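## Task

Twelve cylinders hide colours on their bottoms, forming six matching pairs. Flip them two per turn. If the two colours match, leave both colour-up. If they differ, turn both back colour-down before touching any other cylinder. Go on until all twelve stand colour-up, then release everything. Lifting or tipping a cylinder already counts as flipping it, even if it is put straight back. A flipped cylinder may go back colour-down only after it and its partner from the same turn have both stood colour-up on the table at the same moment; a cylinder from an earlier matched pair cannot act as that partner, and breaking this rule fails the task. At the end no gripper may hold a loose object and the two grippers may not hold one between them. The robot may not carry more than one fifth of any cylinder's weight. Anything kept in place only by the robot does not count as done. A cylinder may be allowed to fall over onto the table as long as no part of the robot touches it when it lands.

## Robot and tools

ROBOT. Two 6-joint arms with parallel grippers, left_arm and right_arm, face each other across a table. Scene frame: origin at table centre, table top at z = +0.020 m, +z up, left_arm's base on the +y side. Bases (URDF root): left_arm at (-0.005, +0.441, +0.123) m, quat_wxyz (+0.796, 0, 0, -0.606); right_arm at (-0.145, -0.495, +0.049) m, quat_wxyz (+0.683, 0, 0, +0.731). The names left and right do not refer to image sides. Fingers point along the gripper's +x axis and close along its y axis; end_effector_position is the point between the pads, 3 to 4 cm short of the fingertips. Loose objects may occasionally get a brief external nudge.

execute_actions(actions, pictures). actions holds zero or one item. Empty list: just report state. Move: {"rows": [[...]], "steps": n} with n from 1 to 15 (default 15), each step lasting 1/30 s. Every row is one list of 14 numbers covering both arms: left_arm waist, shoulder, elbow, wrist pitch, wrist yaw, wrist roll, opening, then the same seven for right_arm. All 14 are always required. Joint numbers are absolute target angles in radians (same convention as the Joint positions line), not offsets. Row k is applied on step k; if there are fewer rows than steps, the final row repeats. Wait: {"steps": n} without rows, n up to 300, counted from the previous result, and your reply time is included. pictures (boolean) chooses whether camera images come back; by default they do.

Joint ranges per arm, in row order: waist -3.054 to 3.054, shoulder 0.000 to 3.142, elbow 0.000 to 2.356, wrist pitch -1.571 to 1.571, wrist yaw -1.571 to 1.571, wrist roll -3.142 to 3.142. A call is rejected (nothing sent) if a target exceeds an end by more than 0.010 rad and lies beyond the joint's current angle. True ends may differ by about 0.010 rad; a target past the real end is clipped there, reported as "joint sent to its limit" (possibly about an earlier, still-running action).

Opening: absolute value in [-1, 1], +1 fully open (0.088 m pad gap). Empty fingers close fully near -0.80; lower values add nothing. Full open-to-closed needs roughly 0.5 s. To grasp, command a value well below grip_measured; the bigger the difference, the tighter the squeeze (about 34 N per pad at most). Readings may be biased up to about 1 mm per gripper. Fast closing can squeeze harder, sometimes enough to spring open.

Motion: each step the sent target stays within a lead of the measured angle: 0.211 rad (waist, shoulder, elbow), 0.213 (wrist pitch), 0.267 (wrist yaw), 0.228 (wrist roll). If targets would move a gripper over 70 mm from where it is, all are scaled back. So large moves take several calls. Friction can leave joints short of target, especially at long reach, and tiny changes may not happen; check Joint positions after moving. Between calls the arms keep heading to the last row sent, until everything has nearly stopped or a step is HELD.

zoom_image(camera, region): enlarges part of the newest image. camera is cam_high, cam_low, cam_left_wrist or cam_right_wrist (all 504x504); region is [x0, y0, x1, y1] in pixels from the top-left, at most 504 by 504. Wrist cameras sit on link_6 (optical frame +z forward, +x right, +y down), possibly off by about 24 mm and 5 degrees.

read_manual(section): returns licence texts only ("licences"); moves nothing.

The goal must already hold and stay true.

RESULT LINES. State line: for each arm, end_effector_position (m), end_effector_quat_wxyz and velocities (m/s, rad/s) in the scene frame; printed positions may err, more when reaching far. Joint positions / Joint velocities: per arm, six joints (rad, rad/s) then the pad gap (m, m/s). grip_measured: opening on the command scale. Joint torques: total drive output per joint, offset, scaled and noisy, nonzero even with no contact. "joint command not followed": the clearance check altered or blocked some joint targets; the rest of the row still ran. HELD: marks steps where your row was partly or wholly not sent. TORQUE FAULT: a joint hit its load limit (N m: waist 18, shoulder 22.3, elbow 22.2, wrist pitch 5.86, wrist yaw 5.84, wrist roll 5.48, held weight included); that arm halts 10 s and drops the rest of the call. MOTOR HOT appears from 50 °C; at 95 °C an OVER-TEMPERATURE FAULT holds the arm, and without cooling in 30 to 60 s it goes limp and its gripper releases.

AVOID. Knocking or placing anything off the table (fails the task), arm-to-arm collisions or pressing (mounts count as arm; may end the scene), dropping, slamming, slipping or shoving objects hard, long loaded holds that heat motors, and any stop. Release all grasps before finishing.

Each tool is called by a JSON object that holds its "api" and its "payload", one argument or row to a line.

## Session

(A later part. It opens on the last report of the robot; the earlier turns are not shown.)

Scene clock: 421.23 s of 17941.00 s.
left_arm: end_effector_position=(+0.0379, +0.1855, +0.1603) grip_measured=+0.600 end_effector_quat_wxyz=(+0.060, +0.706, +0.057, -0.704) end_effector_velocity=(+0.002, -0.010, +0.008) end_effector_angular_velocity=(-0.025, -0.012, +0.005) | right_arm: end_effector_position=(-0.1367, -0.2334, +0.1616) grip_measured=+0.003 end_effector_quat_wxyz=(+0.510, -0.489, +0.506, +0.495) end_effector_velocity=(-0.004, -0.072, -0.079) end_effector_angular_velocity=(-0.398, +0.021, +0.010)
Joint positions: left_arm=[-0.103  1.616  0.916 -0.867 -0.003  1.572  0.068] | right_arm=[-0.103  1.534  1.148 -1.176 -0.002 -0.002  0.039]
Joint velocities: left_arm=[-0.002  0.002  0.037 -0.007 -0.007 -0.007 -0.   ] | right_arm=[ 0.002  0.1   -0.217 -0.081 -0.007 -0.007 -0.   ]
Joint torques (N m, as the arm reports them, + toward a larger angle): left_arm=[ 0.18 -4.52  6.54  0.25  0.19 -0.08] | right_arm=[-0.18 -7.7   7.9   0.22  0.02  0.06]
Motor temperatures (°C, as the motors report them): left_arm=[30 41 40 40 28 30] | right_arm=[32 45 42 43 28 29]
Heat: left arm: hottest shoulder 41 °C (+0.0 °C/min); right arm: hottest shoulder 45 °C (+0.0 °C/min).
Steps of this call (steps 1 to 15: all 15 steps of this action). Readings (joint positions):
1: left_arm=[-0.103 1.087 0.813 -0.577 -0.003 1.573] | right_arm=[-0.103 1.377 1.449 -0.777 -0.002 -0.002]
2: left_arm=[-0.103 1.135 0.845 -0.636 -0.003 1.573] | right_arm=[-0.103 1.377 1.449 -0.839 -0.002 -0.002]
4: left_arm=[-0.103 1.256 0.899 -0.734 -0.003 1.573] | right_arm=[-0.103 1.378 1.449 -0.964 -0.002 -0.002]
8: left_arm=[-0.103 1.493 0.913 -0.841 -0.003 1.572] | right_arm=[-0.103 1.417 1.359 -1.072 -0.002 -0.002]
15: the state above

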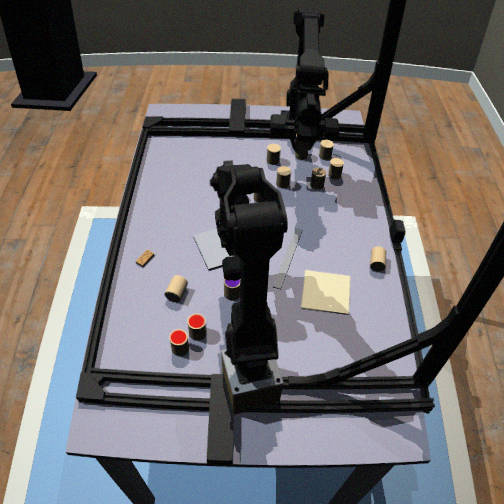

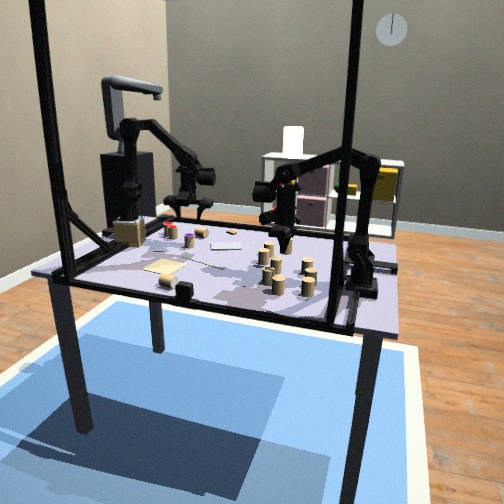

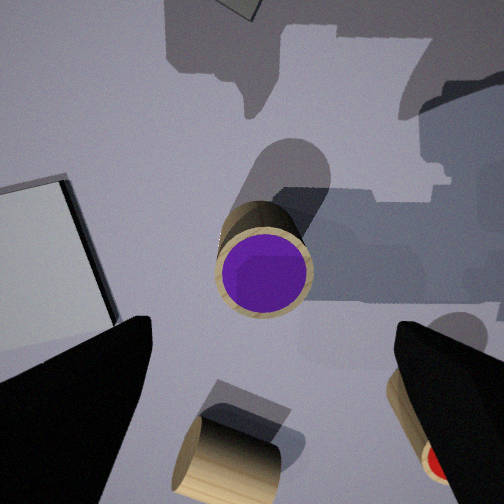

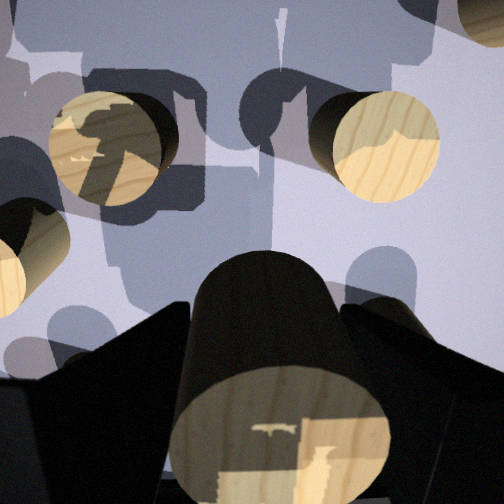

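{"api": "execute_actions", "payload": {
  "actions": [
    {"rows":[[-0.1,1.65,0.90,-0.83,0,1.571,0.6,-0.104,1.54,1.11,-1.14,0,0,-0.7],[-0.1,1.68,0.875,-0.78,0,1.571,0.6,-0.104,1.551,1.075,-1.095,0,0,-0.7],[-0.1,1.71,0.852,-0.73,0,1.571,0.6,-0.104,1.564,1.04,-1.048,0,0,-0.7],[-0.1,1.74,0.83,-0.68,0,1.571,0.6,-0.104,1.579,1.005,-1.0,0,0,-0.7],[-0.1,1.77,0.81,-0.63,0,1.571,0.6,-0.104,1.594,0.972,-0.95,0,0,-0.7],[-0.1,1.80,0.794,-0.58,0,1.571,0.6,-0.104,1.609,0.942,-0.905,0,0,-0.7],[-0.1,1.825,0.781,-0.54,0,1.571,0.6,-0.104,1.622,0.917,-0.866,0,0,-0.7],[-0.1,1.845,0.772,-0.51,0,1.571,0.6,-0.104,1.632,0.899,-0.838,0,0,-0.7],[-0.1,1.858,0.766,-0.49,0,1.571,0.6,-0.104,1.639,0.887,-0.819,0,0,-0.7],[-0.1,1.867,0.762,-0.477,0,1.571,0.6,-0.104,1.644,0.879,-0.807,0,0,-0.7],[-0.1,1.872,0.76,-0.47,0,1.571,0.6,-0.104,1.648,0.873,-0.799,0,0,-0.7],[-0.1,1.872,0.76,-0.47,0,1.571,0.6,-0.104,1.651,0.868,-0.793,0,0,-0.7],[-0.1,1.872,0.76,-0.47,0,1.571,0.6,-0.104,1.653,0.865,-0.79,0,0,-0.7]],"steps":15}
  ],
  "pictures": false
}}

{"api": "execute_actions", "payload": {
  "actions": [
    {"rows":[[-0.1,1.872,0.76,-0.47,0,1.571,0.6,-0.104,1.653,0.865,-0.79,0,0,-0.7],[-0.1,1.872,0.76,-0.47,0,1.571,0.6,-0.104,1.653,0.865,-0.79,0,0,-0.7],[-0.1,1.872,0.76,-0.47,0,1.571,-0.7,-0.104,1.653,0.865,-0.79,0,0,0.5]],"steps":14}
  ],
  "pictures": false
}}

{"api": "execute_actions", "payload": {
  "actions": [
    {"rows":[[-0.1,1.825,0.785,-0.55,0,1.571,-0.7,-0.104,1.62,0.92,-0.875,0,0,0.5],[-0.1,1.77,0.82,-0.637,0,1.571,-0.7,-0.104,1.583,0.995,-0.985,0,0,0.5],[-0.1,1.70,0.87,-0.75,0,1.571,-0.7,-0.104,1.555,1.07,-1.09,0,0,0.5],[-0.1,1.624,0.924,-0.871,0,1.571,-0.7,-0.104,1.53,1.145,-1.183,0,0,0.5],[-0.1,1.624,0.924,-0.871,0,1.571,-0.7,-0.104,1.53,1.145,-1.183,0,0,0.5],[-0.1,1.058,0.9,-0.87,0,1.571,-0.7,-0.104,1.53,1.145,-1.183,0,0,0.5],[-0.1,1.058,0.9,-0.87,0,1.571,-0.7,-0.104,1.379,1.4,-1.183,0,0,0.9],[-0.1,1.058,0.9,-0.87,0,1.571,-0.7,-0.104,1.379,1.4,-1.183,0,0,0.9],[-0.1,1.058,0.9,-0.87,0,1.571,-0.7,-0.216,1.379,1.35,-0.6,0,0,0.9],[-0.43,1.058,0.8,-0.3,0,1.571,-0.7,-0.216,1.379,1.35,-0.6,0,0,0.9]],"steps":15}
  ],
  "pictures": false
}}

{"api": "execute_actions", "payload": {
  "actions": [
    {"rows":[[-0.43,1.058,0.672,0.386,0,1.571,-0.7,-0.216,1.376,1.168,0.208,0,0,0.9]],"steps":15}
  ],
  "pictures": false
}}

{"api": "execute_actions", "payload": {
  "actions": [
    {"rows":[[-0.43,1.058,0.672,0.386,0,1.571,-0.7,-0.216,1.376,1.168,0.208,0,0,0.9]],"steps":4}
  ],
  "pictures": false
}}

{"api": "execute_actions", "payload": {
  "actions": [
    {"rows":[[-0.43,1.2,0.77,0.44,0,1.571,-0.7,-0.216,1.376,1.168,0.208,0,0,0.9],[-0.43,1.2,0.77,0.44,0,1.571,-0.7,-0.216,1.376,1.168,0.208,0,0,0.9],[-0.43,1.33,0.86,0.48,0,1.571,-0.7,-0.216,1.376,1.168,0.208,0,0,0.9],[-0.43,1.33,0.86,0.48,0,1.571,-0.7,-0.216,1.376,1.168,0.208,0,0,0.9],[-0.43,1.43,0.93,0.51,0,1.571,-0.7,-0.216,1.376,1.168,0.208,0,0,0.9],[-0.43,1.43,0.93,0.51,0,1.571,-0.7,-0.216,1.376,1.168,0.208,0,0,0.9],[-0.43,1.524,1.0,0.537,0,1.571,-0.7,-0.216,1.376,1.168,0.208,0,0,0.9]],"steps":14}
  ],
  "pictures": false
}}

{"api": "execute_actions", "payload": {
  "actions": [
    {"rows":[[-0.43,1.524,1.0,0.537,0,1.571,-0.7,-0.216,1.376,1.168,0.208,0,0,-0.7]],"steps":13}
  ],
  "pictures": false
}}

{"api": "execute_actions", "payload": {
  "actions": [
    {"rows":[[-0.43,1.524,1.0,0.537,0,1.571,0.6,-0.216,1.376,1.168,0.208,0,0,-0.7]],"steps":11}
  ],
  "pictures": false
}}

{"api": "execute_actions", "payload": {
  "actions": [
    {"rows":[[-0.43,1.43,0.93,0.51,0,1.571,0.9,-0.216,1.376,1.168,0.208,0,0,-0.7],[-0.43,1.33,0.86,0.48,0,1.571,0.9,-0.216,1.376,1.168,0.208,0,0,-0.7],[-0.43,1.2,0.77,0.44,0,1.571,0.9,-0.216,1.376,1.168,0.208,0,0,-0.7],[-0.43,1.058,0.672,0.386,0,1.571,0.9,-0.216,1.376,1.168,0.208,0,0,-0.7]],"steps":8}
  ],
  "pictures": false
}}

{"api": "execute_actions", "payload": {
  "actions": [
    {"rows":[[-0.43,1.058,0.672,0.386,0,1.571,0.9,-0.07,1.379,1.5,-1.31,0,0,-0.7]],"steps":15}
  ],
  "pictures": false
}}

{"api": "execute_actions", "payload": {
  "actions": [
    {"rows":[[-0.43,1.058,0.672,0.386,0,1.571,0.9,-0.07,1.6,1.65,-1.31,0,0,-0.7],[-0.43,1.058,0.672,0.386,0,1.571,0.9,-0.07,1.6,1.65,-1.31,0,0,-0.7],[-0.43,1.058,0.672,0.386,0,1.571,0.9,-0.07,1.6,1.65,-1.31,0,0,-0.7],[-0.43,1.058,0.672,0.386,0,1.571,0.9,-0.07,1.6,1.65,-1.31,0,0,-0.7],[-0.43,1.058,0.672,0.386,0,1.571,0.9,-0.07,2.05,1.79,-1.31,0,0,-0.7]],"steps":15}
  ]
}}

Scene clock: 443.03 s of 17941.00 s.
left_arm: end_effector_position=(+0.0380, +0.1860, +0.0702) grip_measured=+0.600 end_effector_quat_wxyz=(+0.055, +0.705, +0.063, -0.704) end_effector_velocity=(+0.003, -0.026, -0.003) end_effector_angular_velocity=(-0.124, -0.014, +0.020) | right_arm: end_effector_position=(-0.1368, -0.2390, +0.0706) grip_measured=+0.003 end_effector_quat_wxyz=(+0.507, -0.492, +0.510, +0.491) end_effector_velocity=(-0.000, +0.009, -0.013) end_effector_angular_velocity=(+0.066, +0.005, +0.005)
Joint positions: left_arm=[-0.102  1.864  0.764 -0.483 -0.002  1.572  0.068] | right_arm=[-0.103  1.643  0.875 -0.805 -0.002 -0.001  0.039]
Joint velocities: left_arm=[-0.002  0.007 -0.007  0.139  0.007 -0.022 -0.   ] | right_arm=[-0.002  0.007 -0.051  0.125 -0.007 -0.007 -0.   ]
Joint torques (N m, as the arm reports them, + toward a larger angle): left_arm=[ 0.2  -4.92  3.94  0.58  0.18 -0.07] | right_arm=[-0.07 -5.34  5.    0.28  0.02  0.04]
Motor temperatures (°C, as the motors report them): left_arm=[30 41 40 38 28 30] | right_arm=[31 43 41 41 28 29]
Heat: left arm: hottest shoulder 41 °C (+1.0 °C/min); right arm: hottest shoulder 43 °C (-5.0 °C/min).
Steps of this call (steps 1 to 15: the robot went on to your last target; steps 16 to 639: nothing new was sent; steps 640 to 654: all 15 steps of this action). Readings (joint positions):
640: left_arm=[-0.102 1.622 0.918 -0.866 -0.002 1.572] | right_arm=[-0.103 1.534 1.141 -1.177 -0.002 -0.001]
641: left_arm=[-0.102 1.629 0.911 -0.844 -0.002 1.572] | right_arm=[-0.103 1.534 1.131 -1.155 -0.002 -0.001]
643: left_arm=[-0.102 1.664 0.888 -0.768 -0.002 1.572] | right_arm=[-0.103 1.538 1.091 -1.088 -0.002 -0.001]
647: left_arm=[-0.102 1.780 0.813 -0.606 -0.002 1.572] | right_arm=[-0.103 1.590 0.970 -0.927 -0.002 -0.001]
654: the state above

Scene clock: 443.50 s of 17941.00 s.
left_arm: end_effector_position=(+0.0384, +0.1838, +0.0699) grip_measured=+0.022 end_effector_quat_wxyz=(+0.058, +0.705, +0.060, -0.704) end_effector_velocity=(-0.002, -0.001, +0.002) end_effector_angular_velocity=(-0.004, +0.007, +0.005) | right_arm: end_effector_position=(-0.1368, -0.2369, +0.0700) grip_measured=+0.496 end_effector_quat_wxyz=(+0.510, -0.489, +0.507, +0.494) end_effector_velocity=(-0.004, -0.003, -0.001) end_effector_angular_velocity=(-0.011, +0.022, +0.010)
Joint positions: left_arm=[-0.102  1.865  0.764 -0.472 -0.002  1.572  0.04 ] | right_arm=[-0.103  1.644  0.873 -0.792 -0.002 -0.001  0.063]
Joint velocities: left_arm=[-0.002 -0.007  0.002 -0.007  0.007 -0.007 -0.   ] | right_arm=[ 0.002  0.002 -0.002 -0.007 -0.022 -0.007 -0.008]
Joint torques (N m, as the arm reports them, + toward a larger angle): left_arm=[ 0.17 -4.9   3.8   0.57  0.17 -0.06] | right_arm=[-0.08 -5.09  4.67  0.27  0.05  0.05]
Motor temperatures (°C, as the motors report them): left_arm=[30 41 40 38 28 30] | right_arm=[31 43 41 41 28 29]
Heat: left arm: hottest shoulder 41 °C (+1.0 °C/min); right arm: hottest shoulder 43 °C (-5.1 °C/min).
Steps of this call (steps 1 to 14: all 14 steps of this action). Readings (joint positions):
1: left_arm=[-0.102 1.864 0.764 -0.478 -0.002 1.572] | right_arm=[-0.103 1.643 0.874 -0.801 -0.002 -0.001]
2: left_arm=[-0.102 1.864 0.764 -0.476 -0.002 1.572] | right_arm=[-0.103 1.643 0.874 -0.798 -0.002 -0.001]
4: left_arm=[-0.102 1.864 0.764 -0.475 -0.002 1.572] | right_arm=[-0.103 1.644 0.874 -0.794 -0.002 -0.001]
8: left_arm=[-0.102 1.864 0.764 -0.472 -0.002 1.572] | right_arm=[-0.103 1.644 0.873 -0.793 -0.002 -0.001]
14: the state above

Scene clock: 444.00 s of 17941.00 s.
left_arm: end_effector_position=(-0.0368, +0.1313, +0.2722) grip_measured=+0.022 end_effector_quat_wxyz=(+0.207, +0.652, -0.275, -0.676) end_effector_velocity=(-0.294, -0.163, +0.581) end_effector_angular_velocity=(-2.984, +0.325, -0.885) | right_arm: end_effector_position=(-0.0984, -0.1352, +0.2802) grip_measured=+0.886 end_effector_quat_wxyz=(+0.678, -0.285, +0.324, +0.596) end_effector_velocity=(+0.148, +0.329, +0.495) end_effector_angular_velocity=(+2.518, -0.352, -0.284)
Joint positions: left_arm=[-0.371  1.184  0.817 -0.506 -0.001  1.572  0.04 ] | right_arm=[-0.198  1.406  1.314 -0.801 -0.001 -0.001  0.082]
Joint velocities: left_arm=[-0.877 -1.424 -0.217  1.795  0.022 -0.007 -0.   ] | right_arm=[-0.276 -0.242  0.388  1.912  0.022 -0.007  0.007]
Joint torques (N m, as the arm reports them, + toward a larger angle): left_arm=[ 1.13 -4.8   7.39  2.01  0.08 -0.11] | right_arm=[ 0.32 -7.09  7.6   0.97 -0.03  0.04]
Motor temperatures (°C, as the motors report them): left_arm=[30 41 40 38 28 30] | right_arm=[31 43 41 41 28 29]
Heat: left arm: hottest shoulder 41 °C (+1.0 °C/min); right arm: hottest shoulder 43 °C (-5.0 °C/min).
Steps of this call (steps 1 to 15: all 15 steps of this action). Readings (joint positions):
1: left_arm=[-0.102 1.862 0.766 -0.482 -0.002 1.572] | right_arm=[-0.103 1.644 0.878 -0.807 -0.002 -0.001]
2: left_arm=[-0.102 1.851 0.776 -0.522 -0.002 1.572] | right_arm=[-0.103 1.641 0.897 -0.854 -0.002 -0.001]
4: left_arm=[-0.102 1.789 0.811 -0.654 -0.002 1.572] | right_arm=[-0.103 1.619 0.970 -0.985 -0.002 -0.001]
8: left_arm=[-0.102 1.572 0.887 -0.810 -0.002 1.572] | right_arm=[-0.103 1.519 1.140 -1.120 -0.002 -0.001]
15: the state above

Scene clock: 444.50 s of 17941.00 s.
left_arm: end_effector_position=(-0.0617, +0.0864, +0.4099) grip_measured=+0.021 end_effector_quat_wxyz=(+0.446, +0.472, -0.527, -0.548) end_effector_velocity=(-0.001, +0.008, +0.120) end_effector_angular_velocity=(-0.515, +0.075, -0.010) | right_arm: end_effector_position=(-0.0820, -0.0605, +0.3976) grip_measured=+0.900 end_effector_quat_wxyz=(+0.755, -0.033, +0.037, +0.654) end_effector_velocity=(+0.003, +0.023, +0.263) end_effector_angular_velocity=(+1.190, -0.181, +0.006)
Joint positions: left_arm=[-0.427  1.061  0.673  0.341 -0.001  1.572  0.04 ] | right_arm=[-0.213  1.38   1.17   0.111 -0.001 -0.001  0.083]
Joint velocities: left_arm=[-0.002 -0.066 -0.007  0.462  0.007  0.007 -0.   ] | right_arm=[-0.002 -0.012 -0.002  1.194 -0.007 -0.007  0.   ]
Joint torques (N m, as the arm reports them, + toward a larger angle): left_arm=[-0.25 -3.24  7.79  2.05  0.07 -0.14] | right_arm=[-0.17 -7.01  7.57  1.44  0.    0.09]
Motor temperatures (°C, as the motors report them): left_arm=[30 41 40 38 28 30] | right_arm=[31 43 41 41 28 29]
Heat: left arm: hottest shoulder 41 °C (+1.0 °C/min); right arm: hottest shoulder 43 °C (-5.1 °C/min).
Steps of this call (steps 1 to 15: all 15 steps of this action). Readings (joint positions):
1: left_arm=[-0.394 1.142 0.794 -0.429 0.000 1.572] | right_arm=[-0.206 1.397 1.307 -0.724 -0.001 -0.001]
2: left_arm=[-0.409 1.103 0.769 -0.361 -0.000 1.572] | right_arm=[-0.210 1.382 1.283 -0.659 -0.001 -0.001]
4: left_arm=[-0.421 1.068 0.724 -0.246 -0.001 1.572] | right_arm=[-0.213 1.367 1.229 -0.548 -0.001 -0.001]
8: left_arm=[-0.425 1.067 0.676 -0.009 -0.001 1.571] | right_arm=[-0.213 1.380 1.173 -0.309 -0.001 -0.001]
15: the state above

Scene clock: 444.63 s of 17941.00 s.
left_arm: end_effector_position=(-0.0617, +0.0864, +0.4168) grip_measured=+0.021 end_effector_quat_wxyz=(+0.455, +0.464, -0.534, -0.541) end_effector_velocity=(+0.000, +0.000, +0.027) end_effector_angular_velocity=(-0.122, +0.027, +0.005) | right_arm: end_effector_position=(-0.0820, -0.0601, +0.4148) grip_measured=+0.900 end_effector_quat_wxyz=(+0.756, -0.008, +0.008, +0.654) end_effector_velocity=(+0.000, +0.001, +0.035) end_effector_angular_velocity=(+0.161, -0.031, +0.005)
Joint positions: left_arm=[-0.427  1.06   0.673  0.371 -0.001  1.572  0.04 ] | right_arm=[-0.213  1.378  1.17   0.186 -0.001 -0.001  0.083]
Joint velocities: left_arm=[-0.002 -0.002 -0.002  0.125 -0.007 -0.007 -0.   ] | right_arm=[-0.002  0.002 -0.002  0.168 -0.007 -0.007  0.   ]
Joint torques (N m, as the arm reports them, + toward a larger angle): left_arm=[-0.24 -3.52  7.81  2.38  0.07 -0.13] | right_arm=[-0.25 -6.81  7.7   1.5   0.    0.06]
Motor temperatures (°C, as the motors report them): left_arm=[30 41 40 38 28 30] | right_arm=[31 43 41 41 28 29]
Heat: left arm: hottest shoulder 41 °C (+1.0 °C/min); right arm: hottest shoulder 43 °C (-5.1 °C/min).
Steps of this call (steps 1 to 4: all 4 steps of this action). Readings (joint positions):
1: left_arm=[-0.427 1.060 0.673 0.354 -0.001 1.572] | right_arm=[-0.213 1.380 1.170 0.143 -0.001 -0.001]
2: left_arm=[-0.427 1.060 0.673 0.362 -0.001 1.572] | right_arm=[-0.213 1.379 1.170 0.165 -0.001 -0.001]
4: the state above

Scene clock: 445.10 s of 17941.00 s.
left_arm: end_effector_position=(-0.0787, -0.0193, +0.4110) grip_measured=+0.020 end_effector_quat_wxyz=(+0.454, +0.464, -0.534, -0.541) end_effector_velocity=(-0.000, -0.015, +0.029) end_effector_angular_velocity=(-0.103, +0.024, +0.010) | right_arm: end_effector_position=(-0.0820, -0.0601, +0.4192) grip_measured=+0.900 end_effector_quat_wxyz=(+0.756, -0.001, +0.000, +0.654) end_effector_velocity=(-0.000, -0.001, -0.005) end_effector_angular_velocity=(-0.019, +0.025, +0.005)
Joint positions: left_arm=[-0.428  1.521  0.977  0.527 -0.001  1.572  0.04 ] | right_arm=[-0.213  1.378  1.17   0.207 -0.001 -0.001  0.083]
Joint velocities: left_arm=[ 0.002  0.046  0.071  0.081 -0.007 -0.007 -0.   ] | right_arm=[-0.002 -0.002 -0.002 -0.022 -0.007  0.022 -0.   ]
Joint torques (N m, as the arm reports them, + toward a larger angle): left_arm=[-0.23 -6.4   9.76  2.53  0.08 -0.12] | right_arm=[-0.29 -6.82  7.64  1.52 -0.01  0.08]
Motor temperatures (°C, as the motors report them): left_arm=[30 41 40 38 28 30] | right_arm=[31 43 41 41 28 29]
Heat: left arm: hottest shoulder 41 °C (+1.0 °C/min); right arm: hottest shoulder 43 °C (-5.0 °C/min).
Steps of this call (steps 1 to 14: all 14 steps of this action). Readings (joint positions):
1: left_arm=[-0.428 1.078 0.683 0.382 -0.001 1.572] | right_arm=[-0.213 1.378 1.170 0.191 -0.001 -0.001]
2: left_arm=[-0.428 1.108 0.705 0.405 -0.001 1.572] | right_arm=[-0.213 1.378 1.170 0.194 -0.001 -0.001]
4: left_arm=[-0.428 1.210 0.781 0.446 -0.001 1.572] | right_arm=[-0.213 1.378 1.170 0.201 -0.001 -0.001]
8: left_arm=[-0.428 1.420 0.926 0.507 -0.001 1.572] | right_arm=[-0.213 1.378 1.170 0.205 -0.001 -0.001]
14: the state above

Scene clock: 445.53 s of 17941.00 s.
left_arm: end_effector_position=(-0.0801, -0.0203, +0.4185) grip_measured=+0.020 end_effector_quat_wxyz=(+0.459, +0.458, -0.539, -0.537) end_effector_velocity=(+0.002, +0.000, +0.002) end_effector_angular_velocity=(-0.006, +0.008, +0.010) | right_arm: end_effector_position=(-0.0803, -0.0603, +0.4192) grip_measured=+0.003 end_effector_quat_wxyz=(+0.758, -0.001, +0.000, +0.652) end_effector_velocity=(+0.002, -0.001, -0.002) end_effector_angular_velocity=(-0.008, -0.006, +0.000)
Joint positions: left_arm=[-0.431  1.522  0.99   0.535 -0.002  1.572  0.04 ] | right_arm=[-0.216  1.378  1.17   0.207  0.001 -0.001  0.039]
Joint velocities: left_arm=[ 0.002 -0.002 -0.002  0.007 -0.007 -0.007 -0.   ] | right_arm=[-0.007 -0.002 -0.002 -0.007 -0.007 -0.007  0.001]
Joint torques (N m, as the arm reports them, + toward a larger angle): left_arm=[ 0.02 -5.96  8.98  2.2   0.1  -0.12] | right_arm=[ 0.02 -6.69  7.65  1.5  -0.06  0.06]
Motor temperatures (°C, as the motors report them): left_arm=[30 41 40 38 28 30] | right_arm=[31 43 41 41 28 29]
Heat: left arm: hottest shoulder 41 °C (+1.0 °C/min); right arm: hottest shoulder 43 °C (-5.1 °C/min).
Steps of this call (steps 1 to 13: all 13 steps of this action). Readings (joint positions):
1: left_arm=[-0.428 1.522 0.979 0.529 -0.001 1.572] | right_arm=[-0.213 1.378 1.170 0.207 -0.001 -0.001]
2: left_arm=[-0.428 1.522 0.982 0.532 -0.001 1.572] | right_arm=[-0.213 1.378 1.170 0.207 -0.001 -0.001]
4: left_arm=[-0.428 1.522 0.988 0.534 -0.001 1.572] | right_arm=[-0.213 1.378 1.170 0.207 -0.001 -0.001]
8: left_arm=[-0.430 1.522 0.990 0.535 -0.000 1.572] | right_arm=[-0.216 1.378 1.170 0.207 0.003 -0.001]
13: the state above

Scene clock: 445.90 s of 17941.00 s.
left_arm: end_effector_position=(-0.0801, -0.0204, +0.4189) grip_measured=+0.580 end_effector_quat_wxyz=(+0.459, +0.458, -0.539, -0.537) end_effector_velocity=(+0.002, -0.000, +0.001) end_effector_angular_velocity=(+0.004, +0.007, +0.010) | right_arm: end_effector_position=(-0.0803, -0.0603, +0.4192) grip_measured=+0.003 end_effector_quat_wxyz=(+0.758, -0.001, +0.000, +0.652) end_effector_velocity=(-0.000, -0.001, -0.005) end_effector_angular_velocity=(-0.025, -0.018, +0.005)
Joint positions: left_arm=[-0.431  1.522  0.991  0.535 -0.002  1.572  0.067] | right_arm=[-0.216  1.378  1.17   0.207  0.001 -0.001  0.039]
Joint velocities: left_arm=[ 0.002 -0.002  0.002 -0.007 -0.007 -0.007  0.175] | right_arm=[-0.002 -0.002 -0.002 -0.022 -0.007 -0.022 -0.   ]
Joint torques (N m, as the arm reports them, + toward a larger angle): left_arm=[ 0.06 -5.96  8.92  2.17  0.11 -0.13] | right_arm=[-0.03 -6.7   7.63  1.53 -0.07  0.06]
Motor temperatures (°C, as the motors report them): left_arm=[30 41 41 38 28 30] | right_arm=[31 43 41 41 28 29]
Heat: left arm: hottest shoulder 41 °C (+1.0 °C/min); right arm: hottest shoulder 43 °C (-5.0 °C/min).
Steps of this call (steps 1 to 11: all 11 steps of this action). Readings (joint positions):
1: left_arm=[-0.431 1.522 0.990 0.535 -0.002 1.572] | right_arm=[-0.216 1.378 1.170 0.207 0.001 -0.001]
2: left_arm=[-0.431 1.522 0.990 0.535 -0.002 1.572] | right_arm=[-0.216 1.378 1.170 0.207 0.001 -0.001]
4: left_arm=[-0.431 1.522 0.990 0.535 -0.002 1.572] | right_arm=[-0.216 1.378 1.170 0.207 0.001 -0.001]
8: left_arm=[-0.431 1.522 0.990 0.535 -0.002 1.572] | right_arm=[-0.216 1.378 1.170 0.207 0.001 -0.001]
11: the state above

Scene clock: 446.17 s of 17941.00 s.
left_arm: end_effector_position=(-0.0656, +0.0690, +0.4065) grip_measured=+0.885 end_effector_quat_wxyz=(+0.446, +0.471, -0.528, -0.548) end_effector_velocity=(+0.038, +0.232, +0.168) end_effector_angular_velocity=(-0.585, +0.101, +0.015) | right_arm: end_effector_position=(-0.0803, -0.0603, +0.4192) grip_measured=+0.003 end_effector_quat_wxyz=(+0.758, -0.001, +0.000, +0.652) end_effector_velocity=(+0.002, +0.000, -0.009) end_effector_angular_velocity=(-0.032, -0.003, +0.000)
Joint positions: left_arm=[-0.431  1.147  0.703  0.399 -0.002  1.572  0.082] | right_arm=[-0.216  1.378  1.17   0.207  0.001 -0.001  0.039]
Joint velocities: left_arm=[-0.007 -1.14  -0.481 -0.066 -0.022 -0.007  0.008] | right_arm=[-0.007  0.002 -0.007 -0.022 -0.007 -0.007 -0.   ]
Joint torques (N m, as the arm reports them, + toward a larger angle): left_arm=[ 0.1  -3.88  8.84  2.27  0.11 -0.13] | right_arm=[ 0.04 -6.76  7.65  1.54 -0.08  0.07]
Motor temperatures (°C, as the motors report them): left_arm=[30 41 41 39 28 30] | right_arm=[31 43 41 41 28 29]
Heat: left arm: hottest shoulder 41 °C (+1.0 °C/min); right arm: hottest shoulder 43 °C (-5.0 °C/min).
Steps of this call (steps 1 to 8: all 8 steps of this action). Readings (joint positions):
1: left_arm=[-0.431 1.511 0.984 0.533 -0.002 1.572] | right_arm=[-0.216 1.378 1.170 0.207 0.001 -0.001]
2: left_arm=[-0.431 1.480 0.959 0.518 -0.002 1.572] | right_arm=[-0.216 1.378 1.170 0.207 0.001 -0.001]
4: left_arm=[-0.431 1.369 0.855 0.469 -0.002 1.572] | right_arm=[-0.216 1.378 1.170 0.207 0.001 -0.001]
8: the state above

Scene clock: 446.67 s of 17941.00 s.
left_arm: end_effector_position=(-0.0629, +0.0857, +0.4214) grip_measured=+0.900 end_effector_quat_wxyz=(+0.459, +0.459, -0.539, -0.538) end_effector_velocity=(+0.000, +0.001, -0.004) end_effector_angular_velocity=(+0.011, -0.009, +0.005) | right_arm: end_effector_position=(-0.1455, -0.1076, +0.3817) grip_measured=+0.003 end_effector_quat_wxyz=(+0.677, -0.202, +0.202, +0.678) end_effector_velocity=(-0.000, -0.203, -0.363) end_effector_angular_velocity=(-1.912, -0.013, +0.016)
Joint positions: left_arm=[-0.431  1.063  0.678  0.386 -0.002  1.572  0.083] | right_arm=[-0.069  1.377  1.5   -0.701 -0.002 -0.001  0.039]
Joint velocities: left_arm=[-0.002 -0.002 -0.007 -0.007 -0.007  0.007 -0.   ] | right_arm=[-0.002  0.071 -0.002 -1.839 -0.007 -0.022 -0.001]
Joint torques (N m, as the arm reports them, + toward a larger angle): left_arm=[ 0.11 -3.87  7.14  1.99  0.11 -0.12] | right_arm=[-0.19 -6.35  7.29  1.29  0.03  0.06]
Motor temperatures (°C, as the motors report them): left_arm=[30 41 41 39 28 30] | right_arm=[32 43 41 41 28 29]
Heat: left arm: hottest shoulder 41 °C (+1.0 °C/min); right arm: hottest shoulder 43 °C (-5.1 °C/min).
Steps of this call (steps 1 to 15: all 15 steps of this action). Readings (joint positions):
1: left_arm=[-0.431 1.116 0.694 0.398 -0.002 1.572] | right_arm=[-0.208 1.378 1.194 0.158 0.011 -0.001]
2: left_arm=[-0.431 1.094 0.691 0.398 -0.002 1.572] | right_arm=[-0.181 1.384 1.237 0.091 0.013 -0.002]
4: left_arm=[-0.431 1.070 0.690 0.397 -0.002 1.572] | right_arm=[-0.117 1.394 1.339 -0.031 -0.000 -0.002]
8: left_arm=[-0.431 1.063 0.683 0.387 -0.002 1.572] | right_arm=[-0.068 1.375 1.479 -0.263 -0.004 -0.001]
15: the state above

Scene clock: 447.17 s of 17941.00 s.
left_arm: end_effector_position=(-0.0629, +0.0857, +0.4214) grip_measured=+0.900 end_effector_quat_wxyz=(+0.459, +0.459, -0.539, -0.538) end_effector_velocity=(+0.000, -0.000, -0.013) end_effector_angular_velocity=(+0.059, +0.013, +0.005) | right_arm: end_effector_position=(-0.1455, -0.1026, +0.1612) grip_measured=+0.004 end_effector_quat_wxyz=(+0.499, -0.500, +0.501, +0.501) end_effector_velocity=(-0.000, -0.033, -0.229) end_effector_angular_velocity=(-0.755, +0.008, +0.005)
Joint positions: left_arm=[-0.431  1.063  0.678  0.386 -0.002  1.572  0.083] | right_arm=[-0.069  2.045  1.773 -1.299 -0.002 -0.001  0.039]
Joint velocities: left_arm=[-0.002  0.002 -0.002 -0.051 -0.007 -0.022 -0.   ] | right_arm=[-0.002  0.584 -0.046 -0.125 -0.007 -0.007 -0.   ]
Joint torques (N m, as the arm reports them, + toward a larger angle): left_arm=[ 0.05 -3.89  7.11  2.    0.11 -0.12] | right_arm=[ -0.13 -14.51   8.2   -0.05   0.04   0.07]
Motor temperatures (°C, as the motors report them): left_arm=[30 41 41 39 28 30] | right_arm=[32 43 41 41 28 29]
Heat: left arm: hottest shoulder 41 °C (+1.0 °C/min); right arm: hottest shoulder 43 °C (-5.0 °C/min).
Steps of this call (steps 1 to 15: all 15 steps of this action). Readings (joint positions):
1: left_arm=[-0.431 1.063 0.678 0.386 -0.002 1.572] | right_arm=[-0.069 1.406 1.520 -0.781 -0.002 -0.001]
2: left_arm=[-0.431 1.063 0.678 0.386 -0.002 1.572] | right_arm=[-0.069 1.445 1.561 -0.836 -0.002 -0.001]
4: left_arm=[-0.431 1.063 0.678 0.386 -0.002 1.572] | right_arm=[-0.069 1.524 1.621 -0.938 -0.002 -0.001]
8: left_arm=[-0.431 1.063 0.678 0.386 -0.002 1.572] | right_arm=[-0.069 1.738 1.751 -1.184 -0.002 -0.001]
15: the state above

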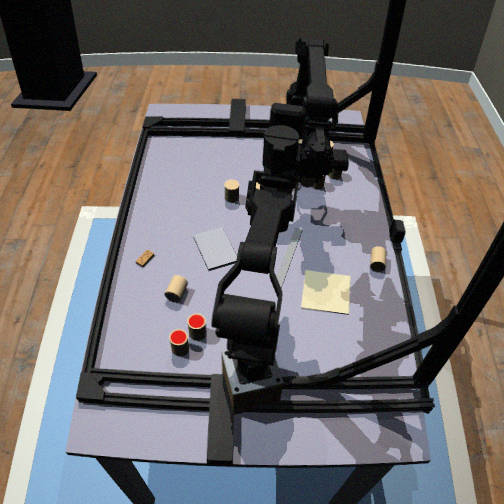

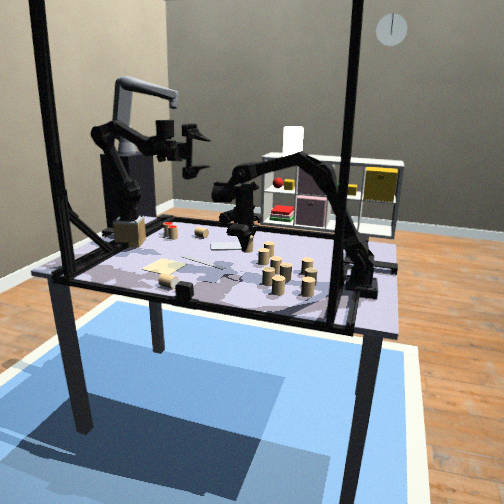

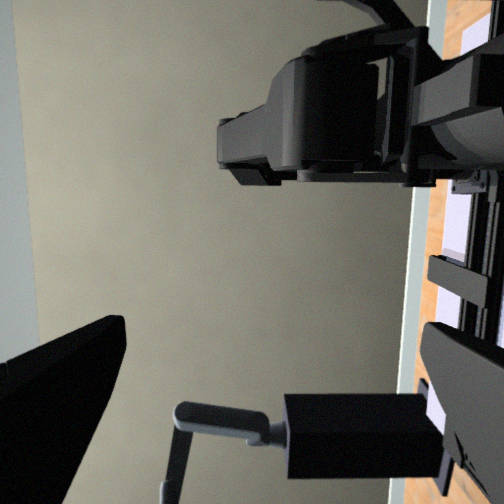

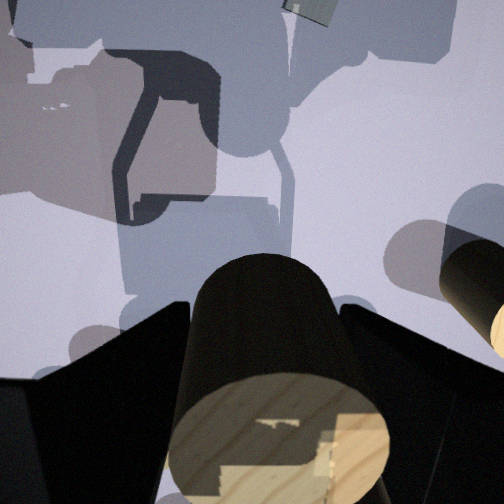

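{"api": "execute_actions", "payload": {
  "actions": [
    {"rows":[[-0.43,1.058,0.672,0.386,0,1.571,0.9,-0.07,2.06,1.755,-1.268,0,0,-0.7],[-0.43,1.058,0.672,0.386,0,1.571,0.9,-0.07,2.066,1.72,-1.226,0,0,-0.7],[-0.43,1.058,0.672,0.386,0,1.571,0.9,-0.07,2.075,1.685,-1.181,0,0,-0.7],[-0.43,1.058,0.672,0.386,0,1.571,0.9,-0.07,2.086,1.652,-1.137,0,0,-0.7],[-0.43,1.058,0.672,0.386,0,1.571,0.9,-0.07,2.096,1.622,-1.096,0,0,-0.7],[-0.43,1.058,0.672,0.386,0,1.571,0.9,-0.07,2.106,1.596,-1.06,0,0,-0.7],[-0.43,1.058,0.672,0.386,0,1.571,0.9,-0.07,2.114,1.575,-1.03,0,0,-0.7],[-0.43,1.058,0.672,0.386,0,1.571,0.9,-0.07,2.12,1.559,-1.008,0,0,-0.7],[-0.43,1.058,0.672,0.386,0,1.571,0.9,-0.07,2.125,1.548,-0.993,0,0,-0.7],[-0.43,1.058,0.672,0.386,0,1.571,0.9,-0.07,2.128,1.54,-0.983,0,0,-0.7],[-0.43,1.058,0.672,0.386,0,1.571,0.9,-0.07,2.13,1.535,-0.977,0,0,-0.7],[-0.43,1.058,0.672,0.386,0,1.571,0.9,-0.07,2.132,1.531,-0.973,0,0,-0.7],[-0.43,1.058,0.672,0.386,0,1.571,0.9,-0.07,2.133,1.528,-0.97,0,0,-0.7]],"steps":15}
  ],
  "pictures": false
}}

{"api": "execute_actions", "payload": {
  "actions": [
    {"rows":[[-0.43,1.058,0.672,0.386,0,1.571,0.9,-0.07,2.134,1.526,-0.968,0,0,-0.7],[-0.43,1.058,0.672,0.386,0,1.571,0.9,-0.07,2.134,1.526,-0.968,0,0,-0.7],[-0.43,1.058,0.672,0.386,0,1.571,0.9,-0.07,2.134,1.526,-0.968,0,0,-0.7],[-0.43,1.058,0.672,0.386,0,1.571,0.9,-0.07,2.134,1.526,-0.968,0,0,0.5]],"steps":15}
  ],
  "pictures": false
}}

{"api": "execute_actions", "payload": {
  "actions": [
    {"rows":[[-0.43,1.058,0.672,0.386,0,1.571,0.9,-0.07,2.11,1.586,-1.048,0,0,0.5],[-0.43,1.058,0.672,0.386,0,1.571,0.9,-0.07,2.085,1.655,-1.14,0,0,0.5],[-0.43,1.058,0.672,0.386,0,1.571,0.9,-0.07,2.063,1.73,-1.238,0,0,0.5],[-0.43,1.058,0.672,0.386,0,1.571,0.9,-0.07,2.04,1.79,-1.31,0,0,0.5]],"steps":10}
  ],
  "pictures": false
}}

{"api": "execute_actions", "payload": {
  "actions": [
    {"rows":[[-0.43,1.058,0.672,0.386,0,1.571,0.9,-0.384,2.02,1.747,-1.297,0,0,0.5]],"steps":14}
  ]
}}

Scene clock: 457.00 s of 17941.00 s.
left_arm: end_effector_position=(-0.0629, +0.0859, +0.4213) grip_measured=+0.900 end_effector_quat_wxyz=(+0.459, +0.458, -0.539, -0.538) end_effector_velocity=(-0.002, +0.000, -0.006) end_effector_angular_velocity=(+0.018, +0.004, -0.010) | right_arm: end_effector_position=(-0.1455, -0.1002, +0.0715) grip_measured=+0.004 end_effector_quat_wxyz=(+0.498, -0.501, +0.502, +0.499) end_effector_velocity=(-0.000, +0.002, -0.018) end_effector_angular_velocity=(+0.037, +0.007, +0.005)
Joint positions: left_arm=[-0.431  1.063  0.678  0.386 -0.002  1.571  0.083] | right_arm=[-0.069  2.127  1.535 -0.984 -0.002 -0.001  0.039]
Joint velocities: left_arm=[-0.002  0.002 -0.007 -0.007  0.007 -0.007 -0.   ] | right_arm=[-0.002  0.002 -0.071  0.11  -0.007 -0.007 -0.   ]
Joint torques (N m, as the arm reports them, + toward a larger angle): left_arm=[ 0.11 -3.77  7.2   2.01  0.11 -0.13] | right_arm=[-0.17 -9.93  5.81  0.31  0.04  0.05]
Motor temperatures (°C, as the motors report them): left_arm=[30 41 41 40 28 30] | right_arm=[32 45 41 40 28 29]
Heat: left arm: hottest shoulder 41 °C (+0.0 °C/min); right arm: hottest shoulder 45 °C (-2.0 °C/min).
Steps of this call (steps 1 to 30: the robot went on to your last target; steps 31 to 280: nothing new was sent; steps 281 to 295: all 15 steps of this action). Readings (joint positions):
281: left_arm=[-0.431 1.063 0.678 0.386 -0.002 1.571] | right_arm=[-0.069 2.058 1.781 -1.303 -0.002 -0.001]
282: left_arm=[-0.431 1.063 0.678 0.386 -0.002 1.571] | right_arm=[-0.069 2.058 1.771 -1.282 -0.002 -0.001]
284: left_arm=[-0.431 1.063 0.678 0.386 -0.002 1.571] | right_arm=[-0.069 2.058 1.733 -1.217 -0.002 -0.001]
288: left_arm=[-0.431 1.063 0.678 0.386 -0.002 1.571] | right_arm=[-0.069 2.081 1.624 -1.082 -0.002 -0.001]
295: the state above

Scene clock: 457.50 s of 17941.00 s.
left_arm: end_effector_position=(-0.0629, +0.0859, +0.4213) grip_measured=+0.900 end_effector_quat_wxyz=(+0.459, +0.458, -0.539, -0.538) end_effector_velocity=(+0.000, +0.001, -0.002) end_effector_angular_velocity=(+0.008, +0.006, +0.005) | right_arm: end_effector_position=(-0.1455, -0.0979, +0.0707) grip_measured=+0.496 end_effector_quat_wxyz=(+0.501, -0.498, +0.499, +0.502) end_effector_velocity=(-0.000, +0.001, +0.002) end_effector_angular_velocity=(+0.012, +0.007, -0.010)
Joint positions: left_arm=[-0.431  1.063  0.678  0.386 -0.002  1.571  0.083] | right_arm=[-0.069  2.128  1.532 -0.97  -0.002 -0.001  0.063]
Joint velocities: left_arm=[-0.002 -0.002 -0.002 -0.007 -0.007 -0.007 -0.   ] | right_arm=[-0.002 -0.007 -0.002  0.007 -0.007  0.007 -0.008]
Joint torques (N m, as the arm reports them, + toward a larger angle): left_arm=[ 0.05 -3.79  7.22  2.    0.1  -0.12] | right_arm=[-0.11 -9.61  5.19  0.24  0.04  0.03]
Motor temperatures (°C, as the motors report them): left_arm=[30 40 41 40 28 30] | right_arm=[32 45 41 40 28 29]
Heat: left arm: hottest elbow 41 °C (+0.0 °C/min); right arm: hottest shoulder 45 °C (-2.0 °C/min).
Steps of this call (steps 1 to 15: all 15 steps of this action). Readings (joint positions):
1: left_arm=[-0.431 1.063 0.678 0.386 -0.002 1.571] | right_arm=[-0.069 2.128 1.534 -0.980 -0.002 -0.001]
2: left_arm=[-0.431 1.063 0.678 0.386 -0.002 1.571] | right_arm=[-0.069 2.128 1.534 -0.976 -0.002 -0.001]
4: left_arm=[-0.431 1.063 0.678 0.386 -0.002 1.571] | right_arm=[-0.069 2.128 1.533 -0.972 -0.002 -0.001]
8: left_arm=[-0.431 1.063 0.678 0.386 -0.002 1.571] | right_arm=[-0.069 2.128 1.532 -0.971 -0.002 -0.001]
15: the state above

Scene clock: 457.83 s of 17941.00 s.
left_arm: end_effector_position=(-0.0629, +0.0859, +0.4213) grip_measured=+0.900 end_effector_quat_wxyz=(+0.459, +0.458, -0.539, -0.538) end_effector_velocity=(+0.000, -0.000, -0.000) end_effector_angular_velocity=(+0.001, +0.022, +0.005) | right_arm: end_effector_position=(-0.1455, -0.0983, +0.1658) grip_measured=+0.499 end_effector_quat_wxyz=(+0.506, -0.493, +0.494, +0.507) end_effector_velocity=(+0.004, -0.002, +0.150) end_effector_angular_velocity=(+0.247, -0.008, -0.000)
Joint positions: left_arm=[-0.431  1.063  0.678  0.386 -0.002  1.571  0.083] | right_arm=[-0.069  2.039  1.783 -1.289 -0.002 -0.001  0.063]
Joint velocities: left_arm=[-0.002  0.002 -0.002  0.007 -0.007 -0.022 -0.   ] | right_arm=[-0.007 -0.247  0.227 -0.227  0.007 -0.007  0.   ]
Joint torques (N m, as the arm reports them, + toward a larger angle): left_arm=[ 0.08 -3.81  7.24  1.99  0.1  -0.12] | right_arm=[-0.15 -8.05  5.21 -0.07  0.03  0.07]
Motor temperatures (°C, as the motors report them): left_arm=[30 40 41 40 28 30] | right_arm=[32 45 41 40 28 29]
Heat: left arm: hottest elbow 41 °C (+0.0 °C/min); right arm: hottest shoulder 45 °C (-2.0 °C/min).
Steps of this call (steps 1 to 10: all 10 steps of this action). Readings (joint positions):
1: left_arm=[-0.431 1.063 0.678 0.386 -0.002 1.571] | right_arm=[-0.069 2.128 1.538 -0.983 -0.002 -0.001]
2: left_arm=[-0.431 1.063 0.678 0.386 -0.002 1.571] | right_arm=[-0.069 2.128 1.558 -1.025 -0.002 -0.001]
4: left_arm=[-0.431 1.063 0.678 0.386 -0.002 1.571] | right_arm=[-0.069 2.125 1.631 -1.148 -0.002 -0.001]
8: left_arm=[-0.431 1.063 0.678 0.386 -0.002 1.571] | right_arm=[-0.069 2.066 1.758 -1.268 -0.002 -0.001]
10: the state above

Scene clock: 458.30 s of 17941.00 s.
left_arm: end_effector_position=(-0.0629, +0.0859, +0.4213) grip_measured=+0.900 end_effector_quat_wxyz=(+0.459, +0.458, -0.539, -0.538) end_effector_velocity=(+0.002, +0.000, +0.001) end_effector_angular_velocity=(-0.006, +0.008, +0.020) | right_arm: end_effector_position=(-0.0222, -0.1257, +0.1633) grip_measured=+0.500 end_effector_quat_wxyz=(+0.575, -0.414, +0.572, +0.414) end_effector_velocity=(-0.054, +0.013, -0.002) end_effector_angular_velocity=(-0.009, +0.026, +0.142)
Joint positions: left_arm=[-0.431  1.063  0.678  0.386 -0.002  1.571  0.083] | right_arm=[-0.389  2.028  1.756 -1.295  0.002 -0.001  0.063]
Joint velocities: left_arm=[-0.002 -0.002 -0.002  0.007 -0.022 -0.007 -0.   ] | right_arm=[ 0.134 -0.002 -0.012 -0.007 -0.022 -0.007 -0.   ]
Joint torques (N m, as the arm reports them, + toward a larger angle): left_arm=[ 0.05 -3.8   7.28  2.    0.09 -0.11] | right_arm=[ -0.24 -10.98   5.39  -0.01  -0.09   0.06]
Motor temperatures (°C, as the motors report them): left_arm=[30 40 41 40 28 30] | right_arm=[32 46 41 40 28 29]
Heat: left arm: hottest elbow 41 °C (+0.0 °C/min); right arm: hottest shoulder 46 °C (-1.0 °C/min).
Steps of this call (steps 1 to 14: all 14 steps of this action). Readings (joint positions):
1: left_arm=[-0.431 1.063 0.678 0.386 -0.002 1.571] | right_arm=[-0.076 2.032 1.786 -1.293 -0.010 -0.001]
2: left_arm=[-0.431 1.063 0.678 0.386 -0.002 1.571] | right_arm=[-0.105 2.028 1.784 -1.293 -0.014 -0.001]
4: left_arm=[-0.431 1.063 0.678 0.386 -0.002 1.571] | right_arm=[-0.196 2.028 1.774 -1.293 -0.008 -0.001]
8: left_arm=[-0.431 1.063 0.678 0.386 -0.002 1.571] | right_arm=[-0.375 2.028 1.757 -1.295 0.006 -0.001]
14: the state above

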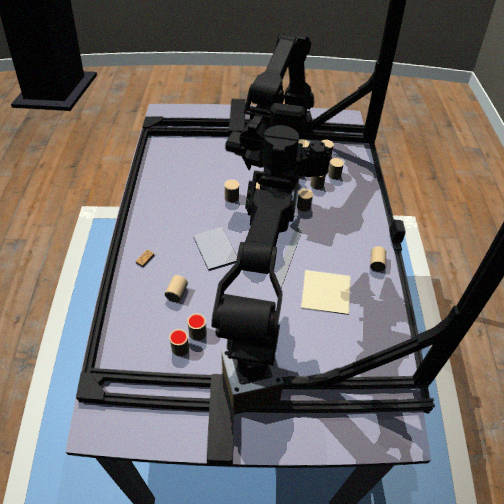

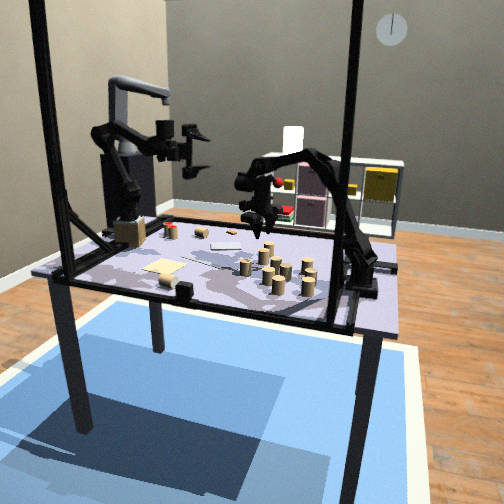

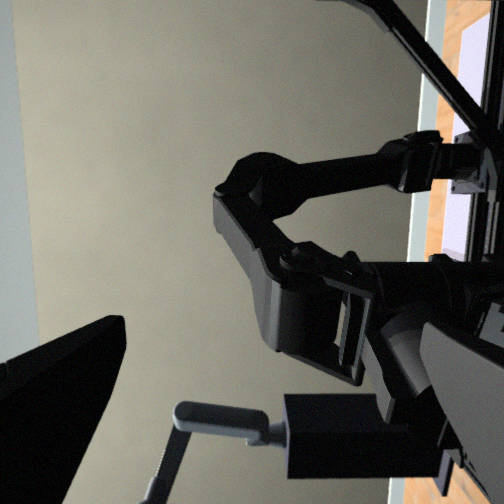

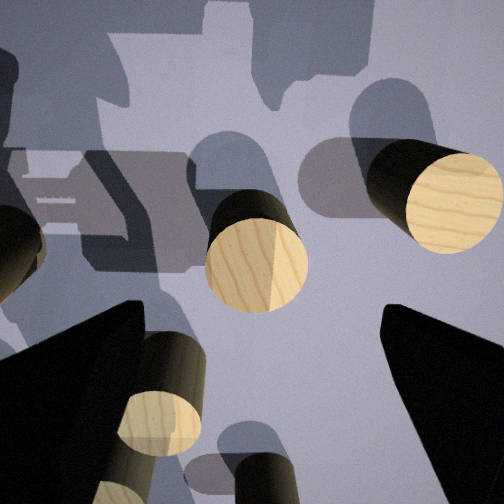

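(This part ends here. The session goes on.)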